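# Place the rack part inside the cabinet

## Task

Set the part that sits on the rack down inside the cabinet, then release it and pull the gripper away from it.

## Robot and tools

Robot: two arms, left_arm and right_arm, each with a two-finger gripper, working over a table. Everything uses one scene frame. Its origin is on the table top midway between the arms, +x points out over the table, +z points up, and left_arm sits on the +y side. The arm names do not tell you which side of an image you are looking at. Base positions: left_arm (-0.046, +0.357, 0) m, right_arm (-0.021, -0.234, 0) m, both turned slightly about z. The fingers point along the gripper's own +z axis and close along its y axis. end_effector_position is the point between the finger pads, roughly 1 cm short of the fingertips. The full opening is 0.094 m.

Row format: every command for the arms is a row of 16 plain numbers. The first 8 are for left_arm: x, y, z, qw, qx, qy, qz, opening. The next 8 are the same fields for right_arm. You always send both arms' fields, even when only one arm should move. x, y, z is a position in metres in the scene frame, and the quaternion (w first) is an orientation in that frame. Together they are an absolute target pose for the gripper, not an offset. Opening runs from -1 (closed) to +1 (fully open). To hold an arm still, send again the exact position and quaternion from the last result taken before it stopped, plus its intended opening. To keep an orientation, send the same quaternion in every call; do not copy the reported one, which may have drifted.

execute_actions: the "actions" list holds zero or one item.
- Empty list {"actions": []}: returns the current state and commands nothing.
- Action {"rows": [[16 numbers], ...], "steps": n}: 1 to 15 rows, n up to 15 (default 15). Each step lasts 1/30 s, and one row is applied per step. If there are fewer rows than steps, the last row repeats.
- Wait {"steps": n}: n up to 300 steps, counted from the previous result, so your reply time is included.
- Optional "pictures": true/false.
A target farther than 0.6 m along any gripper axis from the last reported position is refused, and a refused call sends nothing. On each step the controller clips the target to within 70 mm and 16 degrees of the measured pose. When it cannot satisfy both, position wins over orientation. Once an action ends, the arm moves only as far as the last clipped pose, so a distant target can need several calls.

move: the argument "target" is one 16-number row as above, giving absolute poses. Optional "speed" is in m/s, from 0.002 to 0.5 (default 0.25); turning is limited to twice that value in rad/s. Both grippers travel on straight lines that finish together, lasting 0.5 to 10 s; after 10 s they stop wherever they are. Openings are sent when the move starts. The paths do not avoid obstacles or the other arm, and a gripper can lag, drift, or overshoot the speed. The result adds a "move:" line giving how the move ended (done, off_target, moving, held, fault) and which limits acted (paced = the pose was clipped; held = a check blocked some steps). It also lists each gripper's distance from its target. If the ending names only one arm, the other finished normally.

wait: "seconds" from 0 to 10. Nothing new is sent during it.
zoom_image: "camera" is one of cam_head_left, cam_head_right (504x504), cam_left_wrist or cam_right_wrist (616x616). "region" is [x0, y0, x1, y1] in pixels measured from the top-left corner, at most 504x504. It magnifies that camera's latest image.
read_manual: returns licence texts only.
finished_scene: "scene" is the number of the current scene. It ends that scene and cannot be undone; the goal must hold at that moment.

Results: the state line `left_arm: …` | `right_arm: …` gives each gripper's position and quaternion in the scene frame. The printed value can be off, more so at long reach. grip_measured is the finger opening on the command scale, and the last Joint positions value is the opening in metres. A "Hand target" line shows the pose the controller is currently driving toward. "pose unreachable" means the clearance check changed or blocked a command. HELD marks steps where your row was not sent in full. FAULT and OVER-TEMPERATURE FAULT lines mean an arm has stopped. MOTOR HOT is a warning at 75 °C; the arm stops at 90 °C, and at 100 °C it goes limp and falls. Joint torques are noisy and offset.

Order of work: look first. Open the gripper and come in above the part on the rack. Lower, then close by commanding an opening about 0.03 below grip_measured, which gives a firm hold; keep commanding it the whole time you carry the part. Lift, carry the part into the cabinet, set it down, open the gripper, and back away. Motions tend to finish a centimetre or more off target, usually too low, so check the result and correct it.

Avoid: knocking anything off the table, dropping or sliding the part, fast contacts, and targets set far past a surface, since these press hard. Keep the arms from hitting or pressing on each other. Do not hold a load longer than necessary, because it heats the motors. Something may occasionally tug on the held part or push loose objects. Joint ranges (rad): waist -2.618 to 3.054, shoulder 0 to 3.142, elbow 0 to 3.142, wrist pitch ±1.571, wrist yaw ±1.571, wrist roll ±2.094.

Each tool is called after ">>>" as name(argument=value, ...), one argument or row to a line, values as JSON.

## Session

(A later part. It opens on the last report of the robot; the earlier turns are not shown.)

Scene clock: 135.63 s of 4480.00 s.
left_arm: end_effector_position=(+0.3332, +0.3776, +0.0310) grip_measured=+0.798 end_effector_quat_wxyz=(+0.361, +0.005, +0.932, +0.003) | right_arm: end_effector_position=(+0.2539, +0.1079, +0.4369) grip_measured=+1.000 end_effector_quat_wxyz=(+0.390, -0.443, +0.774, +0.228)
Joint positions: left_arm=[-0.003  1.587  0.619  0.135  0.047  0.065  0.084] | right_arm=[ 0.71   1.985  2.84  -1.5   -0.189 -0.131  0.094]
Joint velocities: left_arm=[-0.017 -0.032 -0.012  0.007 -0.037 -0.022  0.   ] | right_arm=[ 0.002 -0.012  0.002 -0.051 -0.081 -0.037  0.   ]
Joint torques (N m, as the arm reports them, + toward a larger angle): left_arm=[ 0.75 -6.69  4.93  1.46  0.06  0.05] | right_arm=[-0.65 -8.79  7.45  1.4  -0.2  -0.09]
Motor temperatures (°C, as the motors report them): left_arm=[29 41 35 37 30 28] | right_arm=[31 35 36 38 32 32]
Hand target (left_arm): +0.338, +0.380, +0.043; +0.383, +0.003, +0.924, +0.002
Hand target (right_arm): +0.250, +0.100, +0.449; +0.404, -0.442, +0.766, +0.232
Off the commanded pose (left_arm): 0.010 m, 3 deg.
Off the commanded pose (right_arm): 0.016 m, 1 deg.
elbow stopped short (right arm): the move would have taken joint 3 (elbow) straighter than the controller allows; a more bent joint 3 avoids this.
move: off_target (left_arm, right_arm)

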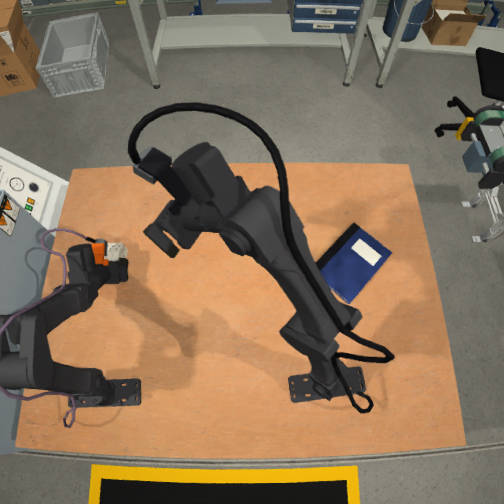

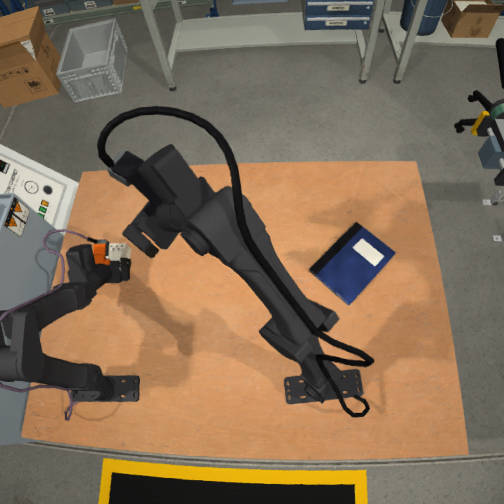

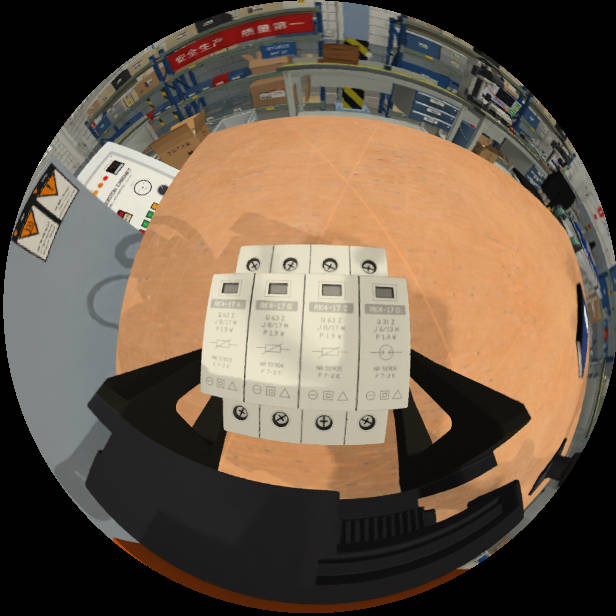

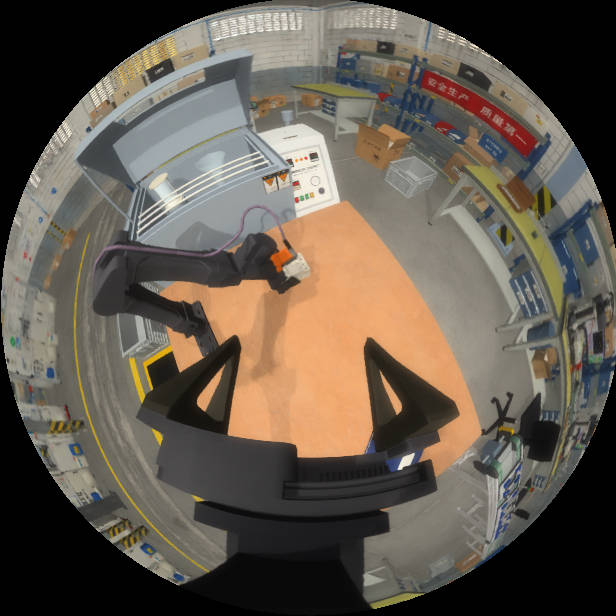

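>>> move(
  target=[0.338,0.38,0.04,0.383,0,0.924,0,0.5,0.25,0.10,0.45,0.400,-0.444,0.768,0.231,1],
)

>>> move(
  target=[0.30,0.45,0.36,0.375,-0.075,0.906,0.18,0.5,0.25,0.10,0.45,0.400,-0.444,0.768,0.231,1],
  speed=0.2,
)

Scene clock: 140.73 s of 4480.00 s.
left_arm: end_effector_position=(+0.3333, +0.3788, +0.0312) grip_measured=+0.530 end_effector_quat_wxyz=(+0.362, +0.003, +0.932, +0.005) | right_arm: end_effector_position=(+0.2539, +0.1079, +0.4369) grip_measured=+1.000 end_effector_quat_wxyz=(+0.390, -0.443, +0.774, +0.228)
Joint positions: left_arm=[-0.002  1.587  0.619  0.136  0.043  0.064  0.072] | right_arm=[ 0.71   1.985  2.84  -1.5   -0.189 -0.131  0.094]
Joint velocities: left_arm=[-0.012 -0.002  0.017 -0.051 -0.007 -0.022 -0.   ] | right_arm=[ 0.007 -0.017 -0.022  0.007 -0.066 -0.022  0.   ]
Joint torques (N m, as the arm reports them, + toward a larger angle): left_arm=[ 0.72 -6.32  4.52  1.58  0.13 -0.01] | right_arm=[-0.64 -8.83  7.4   1.41 -0.19 -0.09]
Motor temperatures (°C, as the motors report them): left_arm=[29 40 35 38 30 28] | right_arm=[31 35 36 39 32 32]
Hand target (left_arm): +0.338, +0.380, +0.040; +0.382, +0.000, +0.924, +0.000
Hand target (right_arm): +0.250, +0.100, +0.449; +0.404, -0.443, +0.766, +0.232
Off the commanded pose (left_arm): 0.010 m, 3 deg.
Off the commanded pose (right_arm): 0.016 m, 1 deg.
elbow stopped short (right arm): the move would have taken joint 3 (elbow) straighter than the controller allows; a more bent joint 3 avoids this.
After step 90, 1.40 s passed at rest.
move: off_target (left_arm, right_arm)

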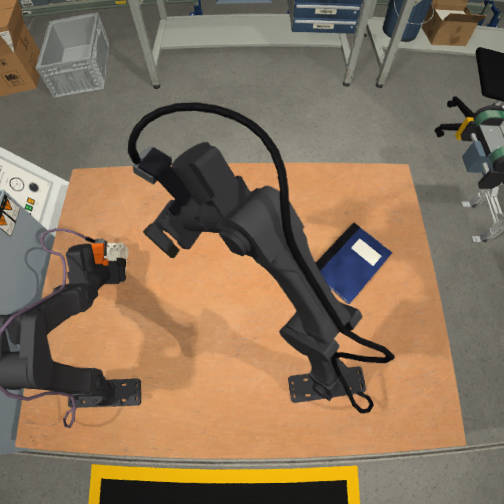

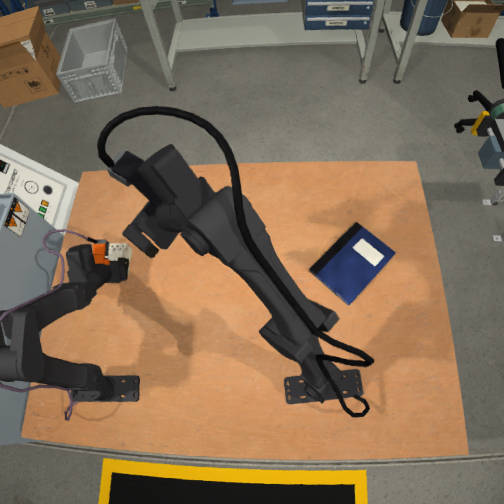

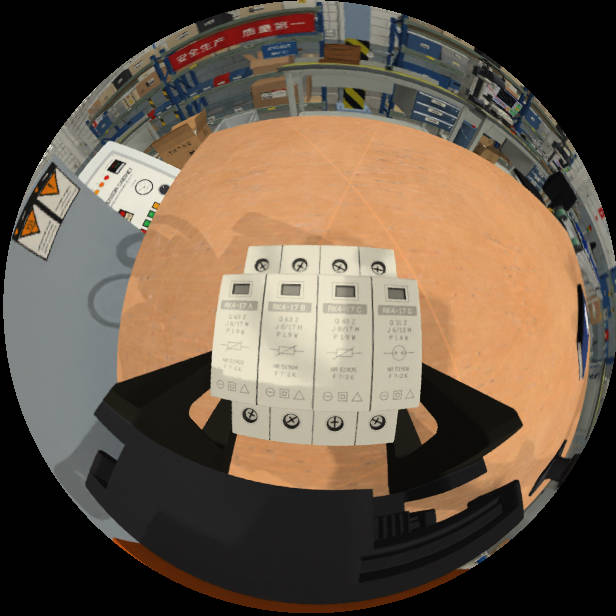

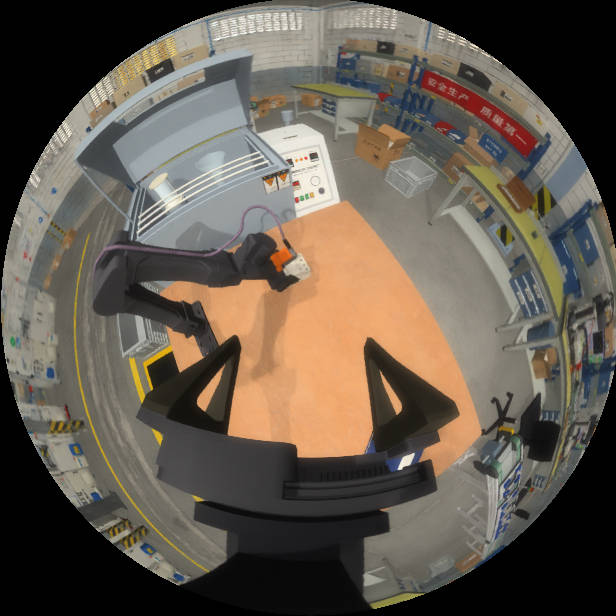

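Scene clock: 143.17 s of 4480.00 s.
left_arm: end_effector_position=(+0.2880, +0.4394, +0.3240) grip_measured=+0.530 end_effector_quat_wxyz=(+0.316, -0.059, +0.933, +0.161) | right_arm: end_effector_position=(+0.2539, +0.1078, +0.4368) grip_measured=+1.000 end_effector_quat_wxyz=(+0.390, -0.443, +0.774, +0.228)
Joint positions: left_arm=[ 0.013  1.402  1.719 -1.214 -0.29   0.065  0.072] | right_arm=[ 0.71   1.985  2.84  -1.501 -0.189 -0.131  0.094]
Joint velocities: left_arm=[ 0.007  0.002  0.007 -0.095 -0.11   0.051  0.   ] | right_arm=[-0.002 -0.017  0.002 -0.037  0.037 -0.037  0.   ]
Joint torques (N m, as the arm reports them, + toward a larger angle): left_arm=[ 0.63 -5.32  8.75  1.74 -0.44  0.07] | right_arm=[-0.6  -8.82  7.38  1.42 -0.19 -0.08]
Motor temperatures (°C, as the motors report them): left_arm=[29 40 35 39 30 28] | right_arm=[31 35 36 39 32 32]
Hand target (left_arm): +0.294, +0.449, +0.360; +0.374, -0.076, +0.907, +0.180
Hand target (right_arm): +0.250, +0.100, +0.449; +0.404, -0.443, +0.766, +0.232
Off the commanded pose (left_arm): 0.039 m, 8 deg.
Off the commanded pose (right_arm): 0.016 m, 1 deg.
elbow stopped short (right arm): the move would have taken joint 3 (elbow) straighter than the controller allows; a more bent joint 3 avoids this.
move: off_target (left_arm, right_arm)

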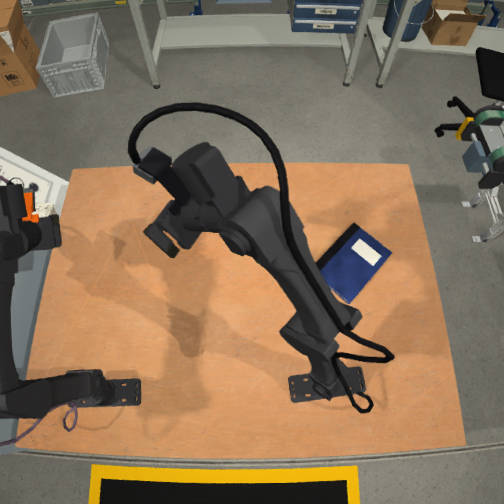

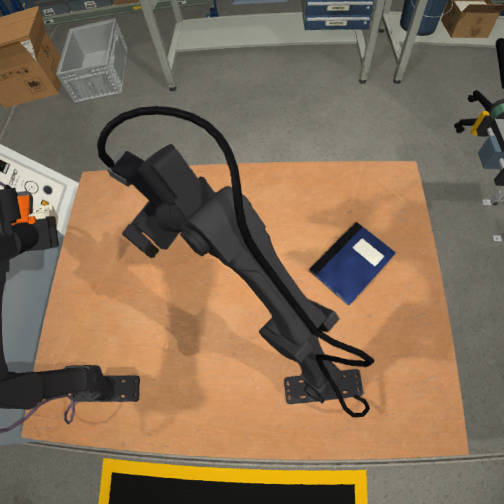

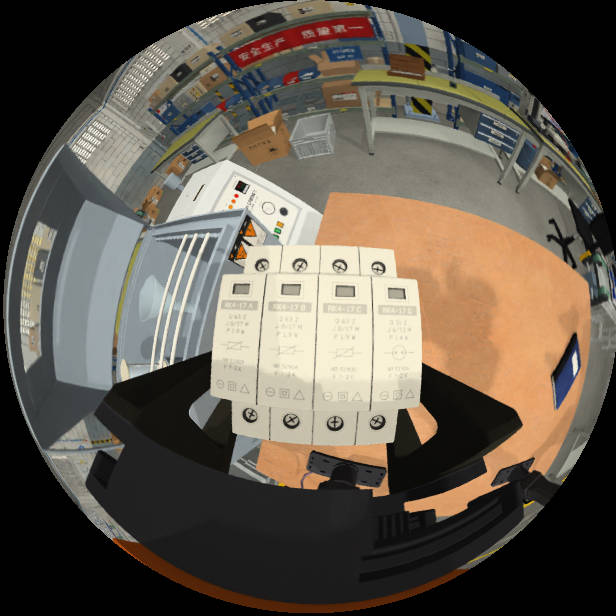

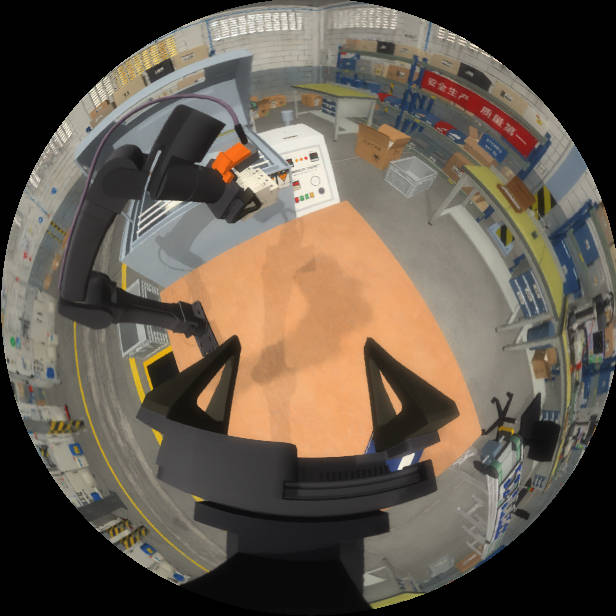

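>>> move(
  target=[0.18,0.64,0.40,0.327,-0.482,0.788,0.2,0.5,0.25,0.10,0.45,0.400,-0.444,0.768,0.231,1],
  speed=0.15,
)

>>> move(
  target=[0.17,0.80,0.36,0.327,-0.482,0.788,0.2,0.5,0.25,0.10,0.45,0.400,-0.444,0.768,0.231,1],
  speed=0.08,
)

>>> zoom_image(
  camera="cam_right_wrist",
  region=[110, 80, 310, 250],
)

Scene clock: 148.50 s of 4480.00 s.
left_arm: end_effector_position=(+0.1736, +0.6311, +0.3675) grip_measured=+0.530 end_effector_quat_wxyz=(+0.272, -0.477, +0.816, +0.182) | right_arm: end_effector_position=(+0.2539, +0.1078, +0.4368) grip_measured=+1.000 end_effector_quat_wxyz=(+0.390, -0.443, +0.774, +0.228)
Joint positions: left_arm=[ 0.713  1.6    2.162 -1.493 -0.202 -0.202  0.072] | right_arm=[ 0.71   1.985  2.84  -1.501 -0.189 -0.131  0.094]
Joint velocities: left_arm=[-0.017  0.017 -0.022 -0.11   0.022 -0.037  0.   ] | right_arm=[-0.022  0.002 -0.002 -0.051  0.066 -0.007  0.   ]
Joint torques (N m, as the arm reports them, + toward a larger angle): left_arm=[ 0.54 -5.83  8.06  1.7  -0.22 -0.07] | right_arm=[-0.6  -8.83  7.38  1.42 -0.19 -0.08]
Motor temperatures (°C, as the motors report them): left_arm=[29 39 36 40 30 28] | right_arm=[31 35 36 39 32 32]
Hand target (left_arm): +0.175, +0.639, +0.399; +0.328, -0.481, +0.788, +0.202
Hand target (right_arm): +0.250, +0.100, +0.449; +0.404, -0.443, +0.766, +0.232
Off the commanded pose (left_arm): 0.034 m, 7 deg.
Off the commanded pose (right_arm): 0.016 m, 1 deg.
elbow stopped short (right arm): the move would have taken joint 3 (elbow) straighter than the controller allows; a more bent joint 3 avoids this.
move: off_target (left_arm, right_arm)

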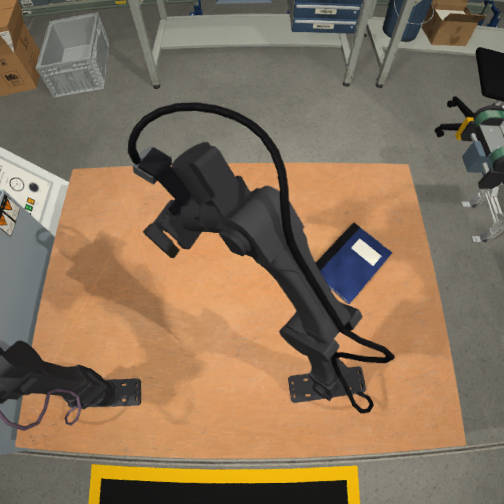

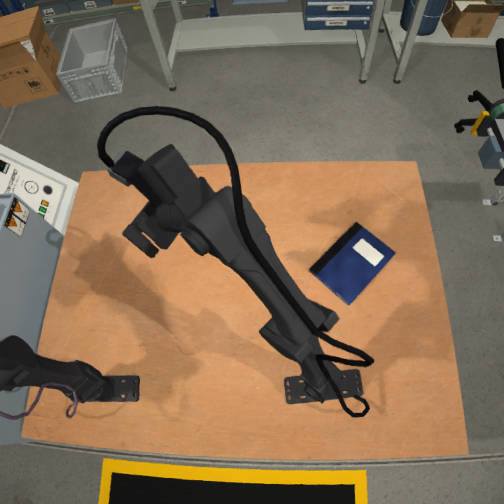

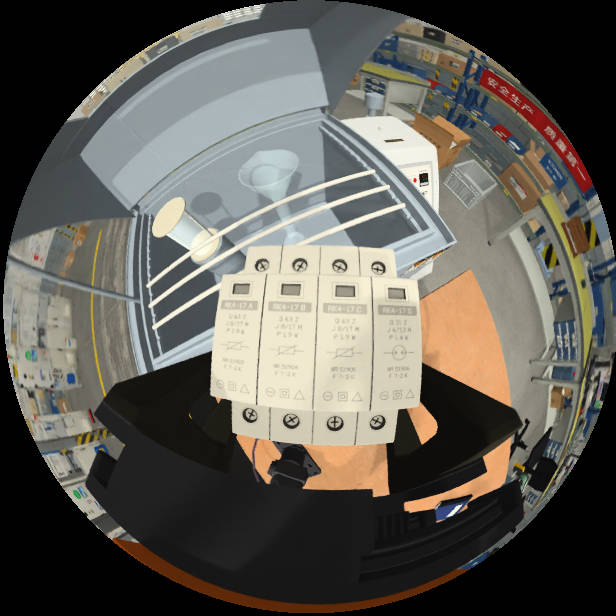

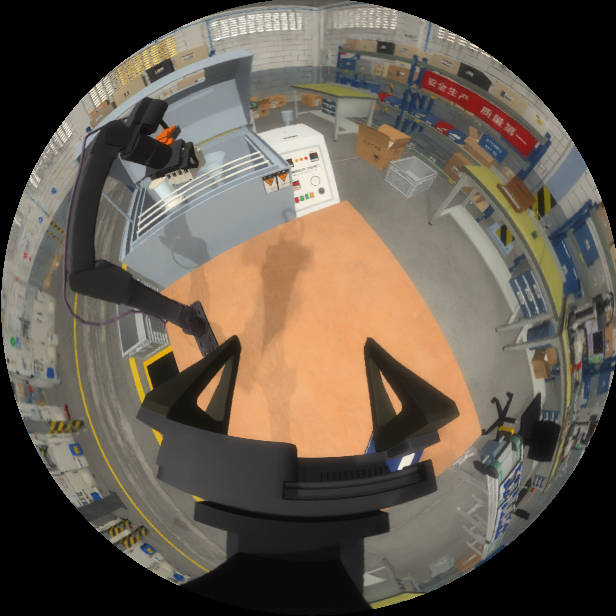

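Scene clock: 151.03 s of 4480.00 s.
left_arm: end_effector_position=(+0.1624, +0.7874, +0.3130) grip_measured=+0.530 end_effector_quat_wxyz=(+0.261, -0.499, +0.810, +0.162) | right_arm: end_effector_position=(+0.2539, +0.1078, +0.4368) grip_measured=+1.000 end_effector_quat_wxyz=(+0.390, -0.443, +0.774, +0.228)
Joint positions: left_arm=[ 1.044  2.032  2.477 -1.391  0.008  0.014  0.072] | right_arm=[ 0.71   1.985  2.84  -1.501 -0.189 -0.131  0.094]
Joint velocities: left_arm=[ 0.007 -0.012  0.037  0.007 -0.037 -0.081  0.001] | right_arm=[ 0.002 -0.002  0.007 -0.037 -0.11   0.081  0.   ]
Joint torques (N m, as the arm reports them, + toward a larger angle): left_arm=[  0.51 -10.77   8.54   1.83   0.03   0.08] | right_arm=[-0.63 -8.8   7.38  1.41 -0.18 -0.09]
Motor temperatures (°C, as the motors report them): left_arm=[29 39 36 41 30 28] | right_arm=[31 35 36 39 32 32]
Hand target (left_arm): +0.165, +0.796, +0.359; +0.327, -0.481, +0.788, +0.202
Hand target (right_arm): +0.250, +0.100, +0.449; +0.404, -0.443, +0.766, +0.232
Off the commanded pose (left_arm): 0.049 m, 9 deg.
Off the commanded pose (right_arm): 0.016 m, 1 deg.
elbow stopped short (right arm): the move would have taken joint 3 (elbow) straighter than the controller allows; a more bent joint 3 avoids this.
move: off_target (left_arm, right_arm)

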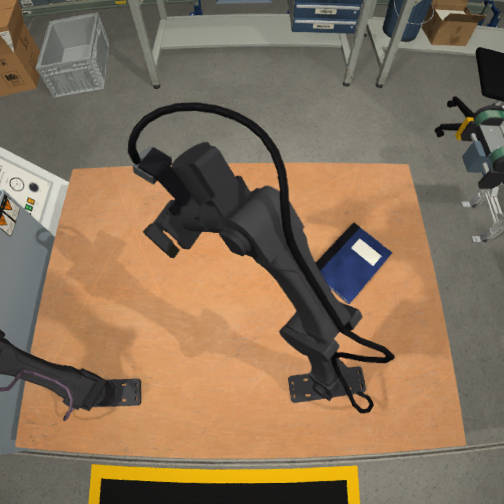

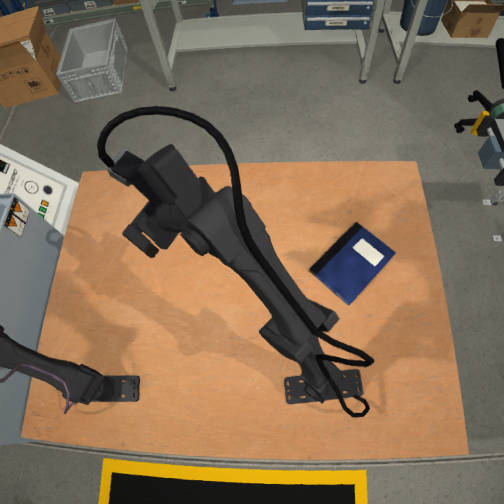

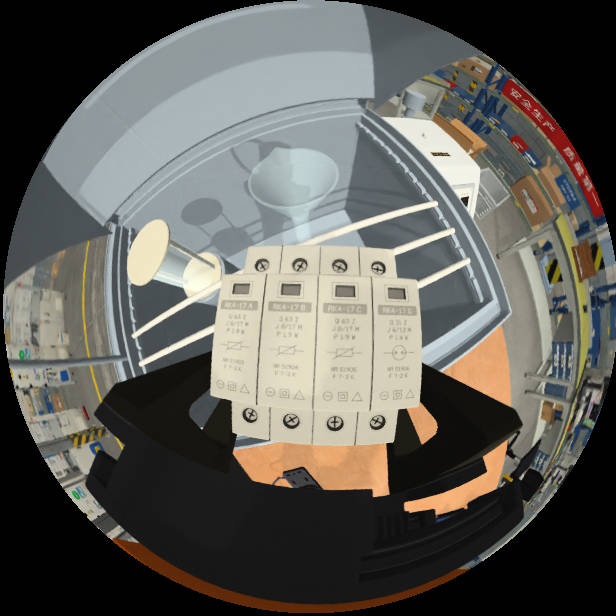

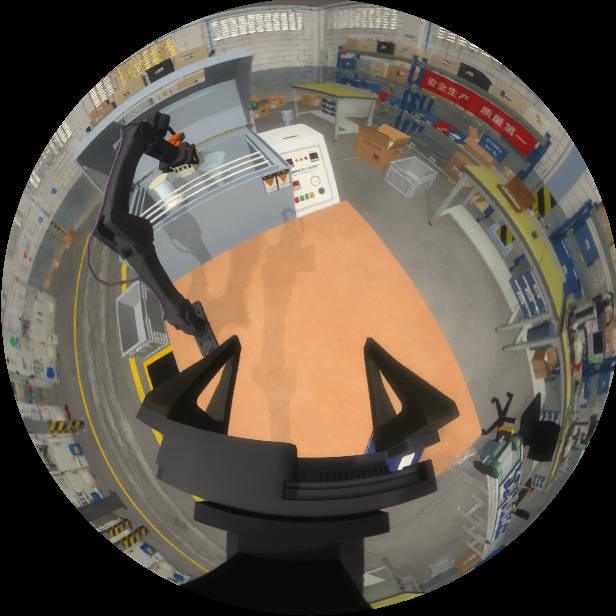

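Region (110, 80, 310, 250) of cam_right_wrist's 616x616 image, scaled by 2.520, with more detail than that image has; it fills the top 428 rows of this view, and the rest is white.

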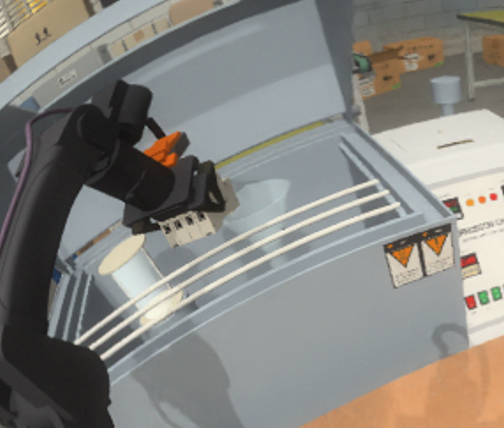

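>>> move(
  target=[0.15,0.79,0.36,0.321,-0.630,0.630,0.321,0.5,0.25,0.10,0.45,0.400,-0.444,0.768,0.231,1],
  speed=0.06,
)

>>> zoom_image(
  camera="cam_right_wrist",
  region=[110, 80, 310, 250],
)

Scene clock: 161.33 s of 4480.00 s.
left_arm: end_effector_position=(+0.1502, +0.7826, +0.3101) grip_measured=+0.529 end_effector_quat_wxyz=(+0.248, -0.633, +0.675, +0.285) | right_arm: end_effector_position=(+0.2539, +0.1078, +0.4368) grip_measured=+1.000 end_effector_quat_wxyz=(+0.390, -0.443, +0.774, +0.228)
Joint positions: left_arm=[ 0.903  1.867  2.129 -1.163 -0.423 -0.378  0.072] | right_arm=[ 0.71   1.985  2.84  -1.501 -0.189 -0.131  0.094]
Joint velocities: left_arm=[-0.012  0.007 -0.007  0.037 -0.022 -0.051 -0.001] | right_arm=[ 0.017 -0.007  0.017 -0.037 -0.051  0.007  0.   ]
Joint torques (N m, as the arm reports them, + toward a larger angle): left_arm=[ -0.71 -12.     6.87   1.97  -0.66  -0.06] | right_arm=[-0.6  -8.85  7.38  1.42 -0.19 -0.09]
Motor temperatures (°C, as the motors report them): left_arm=[29 42 36 42 31 28] | right_arm=[31 35 36 39 32 32]
Hand target (left_arm): +0.148, +0.786, +0.360; -0.318, +0.632, -0.630, -0.318
Hand target (right_arm): +0.250, +0.100, +0.449; +0.404, -0.443, +0.766, +0.232
Off the commanded pose (left_arm): 0.050 m, 11 deg.
Off the commanded pose (right_arm): 0.016 m, 1 deg.
elbow stopped short (right arm): the move would have taken joint 3 (elbow) straighter than the controller allows; a more bent joint 3 avoids this.
After step 90, 2.27 s passed at rest.
move: off_target (left_arm, right_arm)

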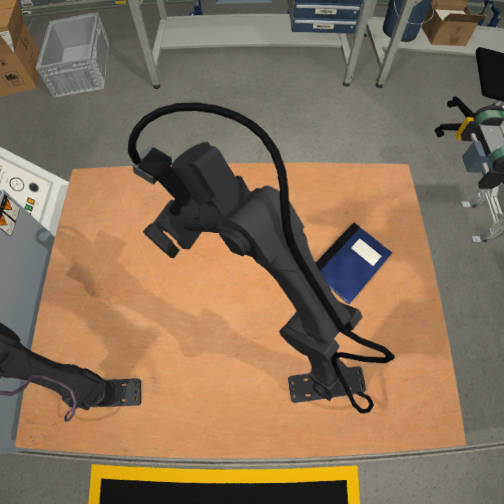

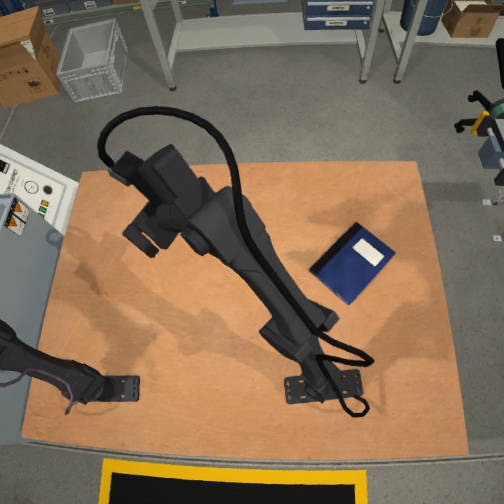

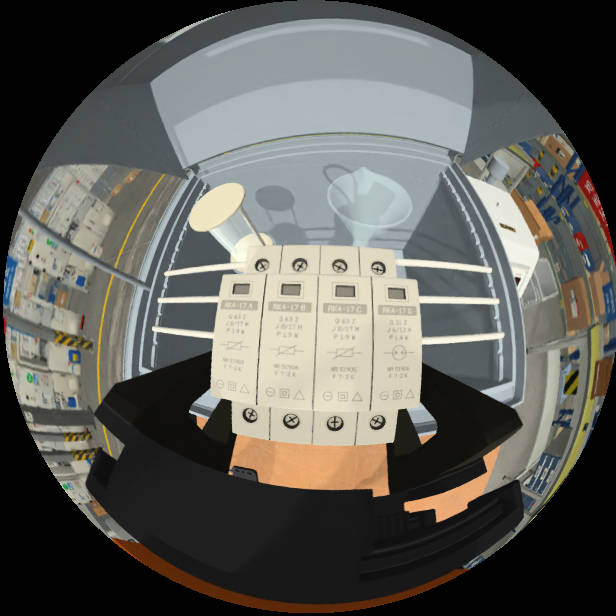

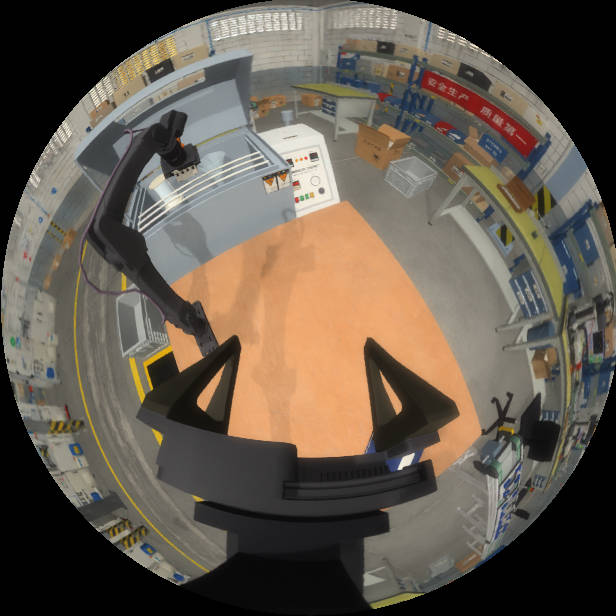

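Region (110, 80, 310, 250) of cam_right_wrist's 616x616 image, scaled by 2.520, with more detail than that image has; it fills the top 428 rows of this view, and the rest is white.

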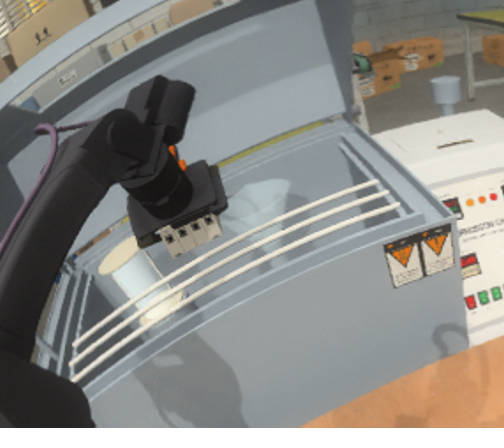

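>>> move(
  target=[0.15,0.79,0.31,0.321,-0.630,0.630,0.321,0.5,0.25,0.10,0.45,0.400,-0.444,0.768,0.231,1],
  speed=0.04,
)

>>> zoom_image(
  camera="cam_right_wrist",
  region=[110, 80, 310, 250],
)

Scene clock: 166.53 s of 4480.00 s.
left_arm: end_effector_position=(+0.1474, +0.7790, +0.2598) grip_measured=+0.529 end_effector_quat_wxyz=(+0.249, -0.634, +0.674, +0.285) | right_arm: end_effector_position=(+0.2539, +0.1078, +0.4368) grip_measured=+1.000 end_effector_quat_wxyz=(+0.390, -0.443, +0.774, +0.228)
Joint positions: left_arm=[ 0.903  1.759  1.775 -0.916 -0.425 -0.379  0.072] | right_arm=[ 0.71   1.985  2.84  -1.501 -0.189 -0.131  0.094]
Joint velocities: left_arm=[ 0.027  0.017  0.007  0.022  0.007 -0.037 -0.001] | right_arm=[-0.012 -0.002 -0.002 -0.081  0.037 -0.081  0.   ]
Joint torques (N m, as the arm reports them, + toward a larger angle): left_arm=[ -0.68 -11.54   7.38   1.98  -0.66  -0.05] | right_arm=[-0.6  -8.79  7.39  1.41 -0.19 -0.07]
Motor temperatures (°C, as the motors report them): left_arm=[29 43 36 43 31 28] | right_arm=[31 35 36 39 32 32]
Hand target (left_arm): +0.148, +0.786, +0.311; -0.319, +0.632, -0.630, -0.319
Hand target (right_arm): +0.250, +0.100, +0.449; +0.404, -0.443, +0.766, +0.232
Off the commanded pose (left_arm): 0.051 m, 11 deg.
Off the commanded pose (right_arm): 0.016 m, 1 deg.
elbow stopped short (right arm): the move would have taken joint 3 (elbow) straighter than the controller allows; a more bent joint 3 avoids this.
move: off_target (left_arm, right_arm)

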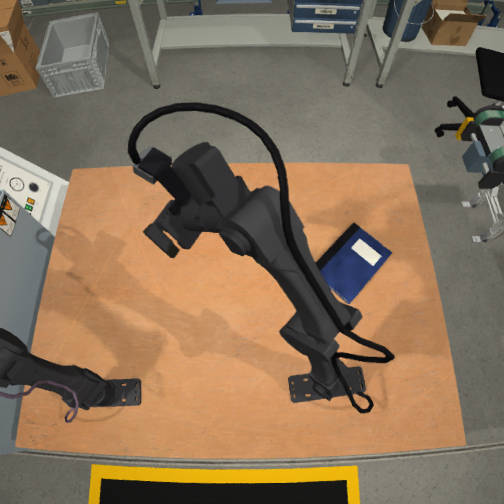

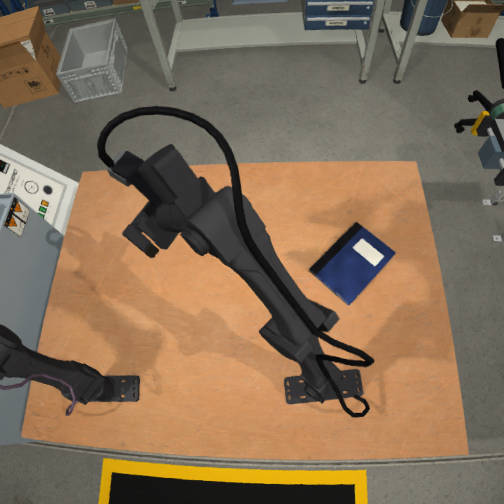

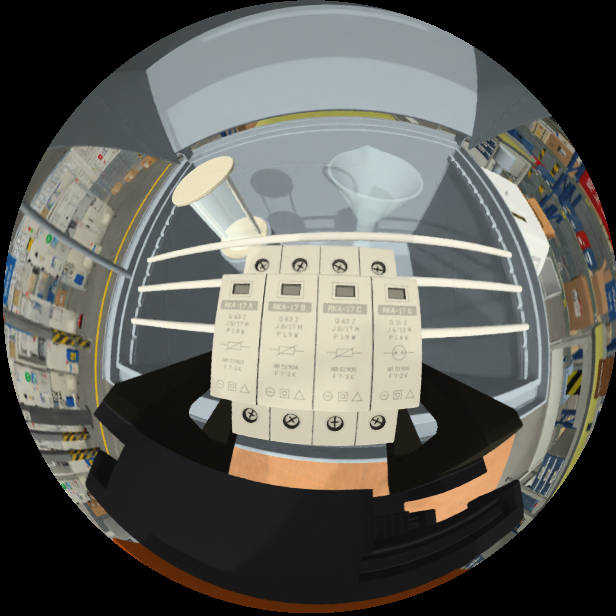

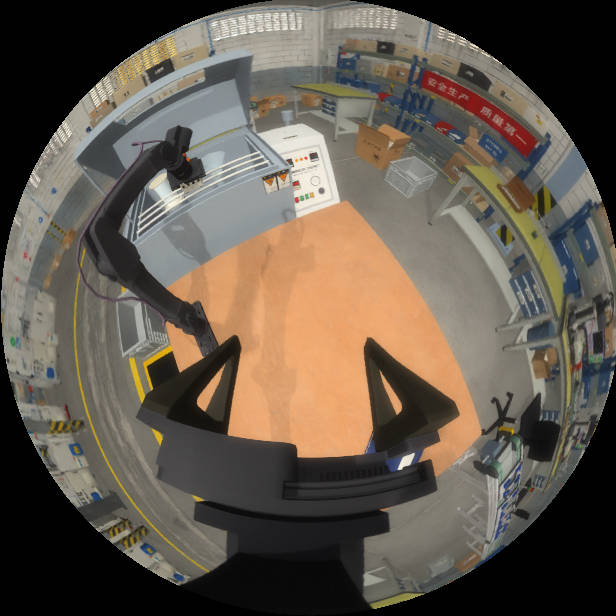

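Region (110, 80, 310, 250) of cam_right_wrist's 616x616 image, scaled by 2.520, with more detail than that image has; it fills the top 428 rows of this view, and the rest is white.

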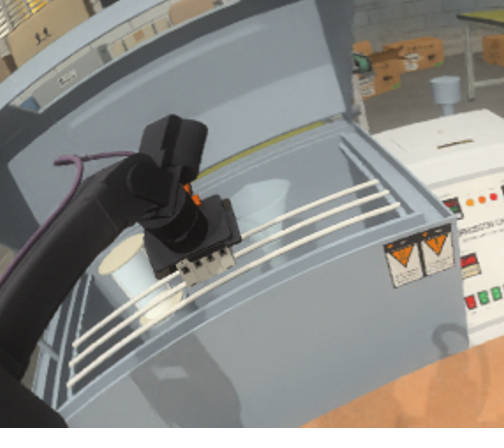

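>>> move(
  target=[0.15,0.83,0.315,0.321,-0.630,0.630,0.321,0.5,0.25,0.10,0.45,0.400,-0.444,0.768,0.231,1],
  speed=0.03,
)

>>> zoom_image(
  camera="cam_right_wrist",
  region=[110, 80, 310, 250],
)

Scene clock: 173.60 s of 4480.00 s.
left_arm: end_effector_position=(+0.1490, +0.8072, +0.2626) grip_measured=+0.529 end_effector_quat_wxyz=(+0.252, -0.635, +0.673, +0.283) | right_arm: end_effector_position=(+0.2539, +0.1078, +0.4368) grip_measured=+1.000 end_effector_quat_wxyz=(+0.390, -0.443, +0.774, +0.228)
Joint positions: left_arm=[ 0.943  1.857  1.906 -0.931 -0.395 -0.351  0.072] | right_arm=[ 0.71   1.985  2.84  -1.501 -0.189 -0.131  0.094]
Joint velocities: left_arm=[-0.007  0.002  0.007 -0.066 -0.081  0.081  0.   ] | right_arm=[-0.007  0.022 -0.022  0.007 -0.037 -0.037  0.   ]
Joint torques (N m, as the arm reports them, + toward a larger angle): left_arm=[  0.73 -10.22   9.83   1.99  -0.53   0.07] | right_arm=[-0.59 -8.84  7.33  1.42 -0.19 -0.08]
Motor temperatures (°C, as the motors report them): left_arm=[29 44 37 44 31 28] | right_arm=[31 36 36 39 32 32]
Hand target (left_arm): +0.146, +0.824, +0.315; -0.320, +0.631, -0.630, -0.321
Hand target (right_arm): +0.250, +0.100, +0.449; +0.404, -0.443, +0.766, +0.232
Off the commanded pose (left_arm): 0.057 m, 10 deg.
Off the commanded pose (right_arm): 0.016 m, 1 deg.
elbow stopped short (right arm): the move would have taken joint 3 (elbow) straighter than the controller allows; a more bent joint 3 avoids this.
After step 90, 0.73 s passed at rest.
move: off_target (left_arm, right_arm)

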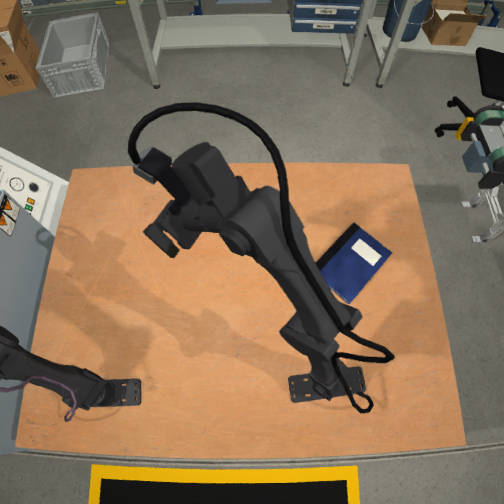

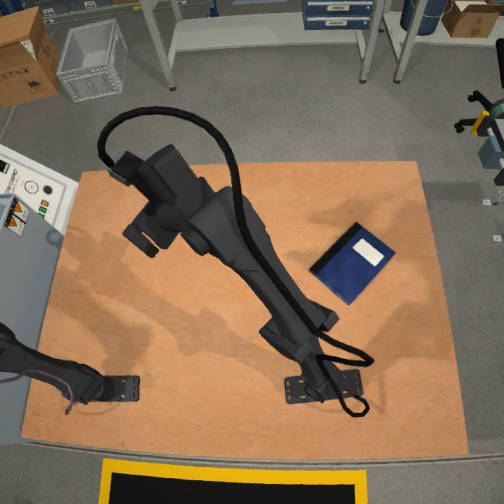

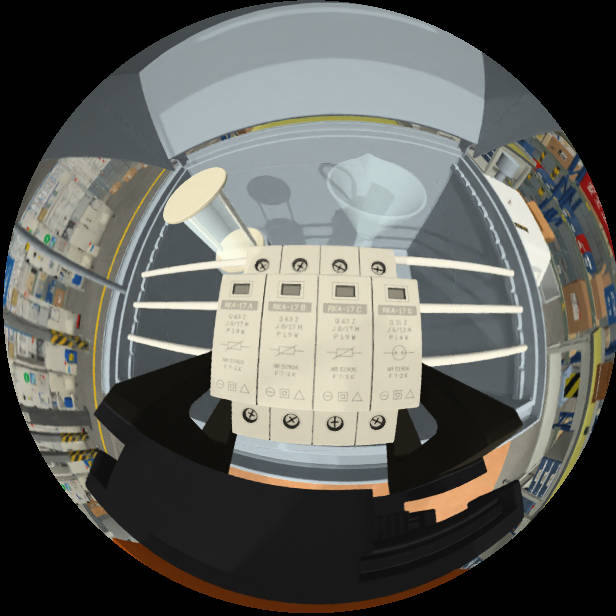

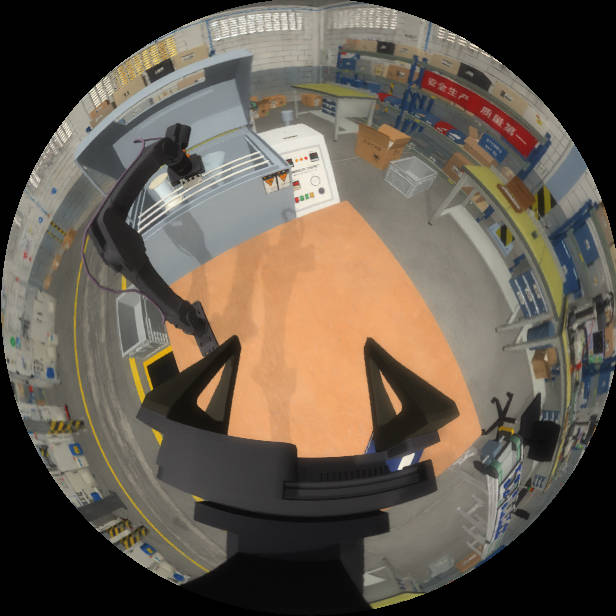

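Region (110, 80, 310, 250) of cam_right_wrist's 616x616 image, scaled by 2.520, with more detail than that image has; it fills the top 428 rows of this view, and the rest is white.

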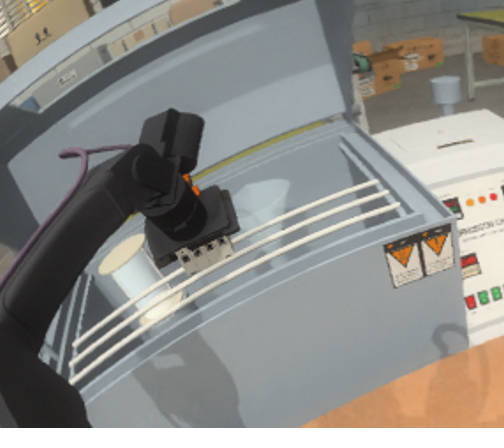

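>>> move(
  target=[0.15,0.83,0.285,0.321,-0.630,0.630,0.321,0.5,0.25,0.10,0.45,0.400,-0.444,0.768,0.231,1],
  speed=0.02,
)

>>> zoom_image(
  camera="cam_right_wrist",
  region=[110, 80, 310, 250],
)

Scene clock: 181.27 s of 4480.00 s.
left_arm: end_effector_position=(+0.1542, +0.8131, +0.2297) grip_measured=+0.529 end_effector_quat_wxyz=(+0.251, -0.635, +0.675, +0.279) | right_arm: end_effector_position=(+0.2539, +0.1078, +0.4368) grip_measured=+1.000 end_effector_quat_wxyz=(+0.390, -0.443, +0.774, +0.228)
Joint positions: left_arm=[ 0.943  1.861  1.783 -0.808 -0.387 -0.351  0.072] | right_arm=[ 0.71   1.985  2.84  -1.501 -0.189 -0.131  0.094]
Joint velocities: left_arm=[ 0.017 -0.022 -0.017 -0.022 -0.022 -0.081  0.001] | right_arm=[-0.007  0.002 -0.012 -0.007 -0.037 -0.022  0.   ]
Joint torques (N m, as the arm reports them, + toward a larger angle): left_arm=[  0.69 -12.74   7.65   2.    -0.6    0.07] | right_arm=[-0.64 -8.8   7.43  1.42 -0.18 -0.08]
Motor temperatures (°C, as the motors report them): left_arm=[29 45 37 45 31 28] | right_arm=[31 36 36 40 32 32]
Hand target (left_arm): +0.147, +0.825, +0.286; -0.319, +0.632, -0.630, -0.320
Hand target (right_arm): +0.250, +0.100, +0.449; +0.404, -0.443, +0.766, +0.232
Off the commanded pose (left_arm): 0.058 m, 11 deg.
Off the commanded pose (right_arm): 0.016 m, 1 deg.
elbow stopped short (right arm): the move would have taken joint 3 (elbow) straighter than the controller allows; a more bent joint 3 avoids this.
move: off_target (left_arm, right_arm)

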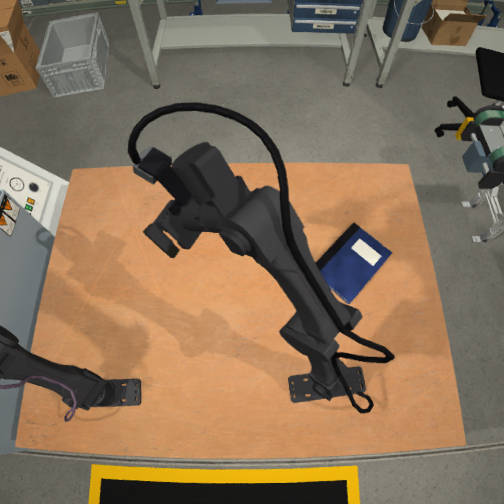

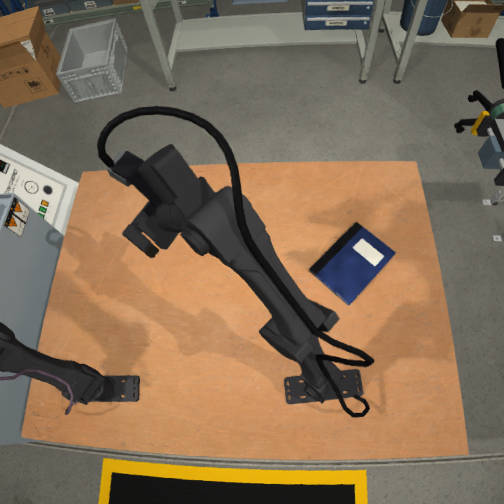

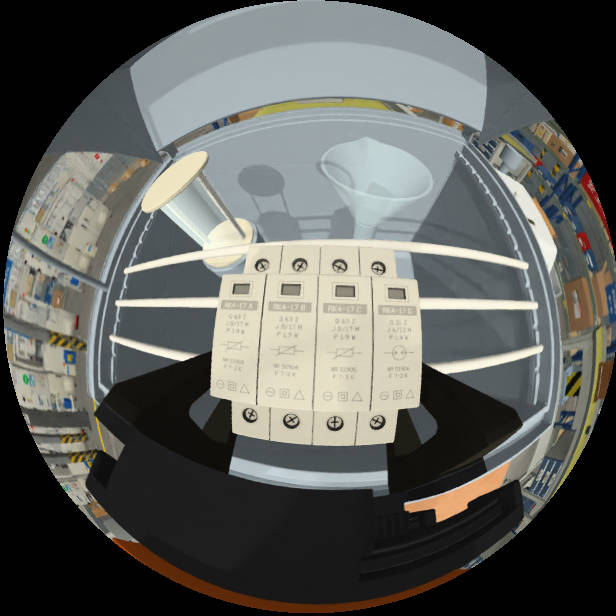

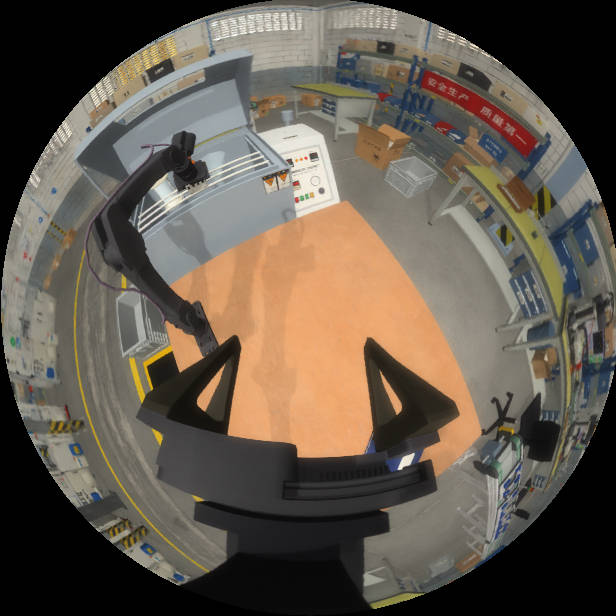

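Region (110, 80, 310, 250) of cam_right_wrist's 616x616 image, scaled by 2.520, with more detail than that image has; it fills the top 428 rows of this view, and the rest is white.

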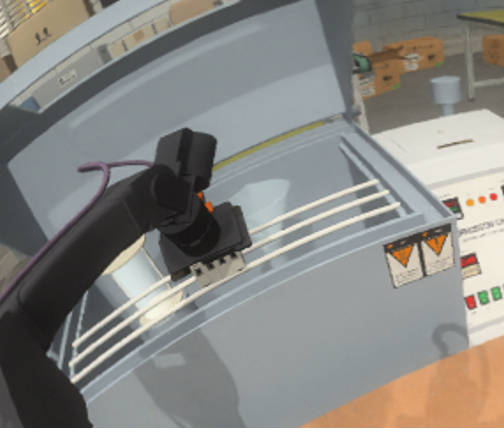

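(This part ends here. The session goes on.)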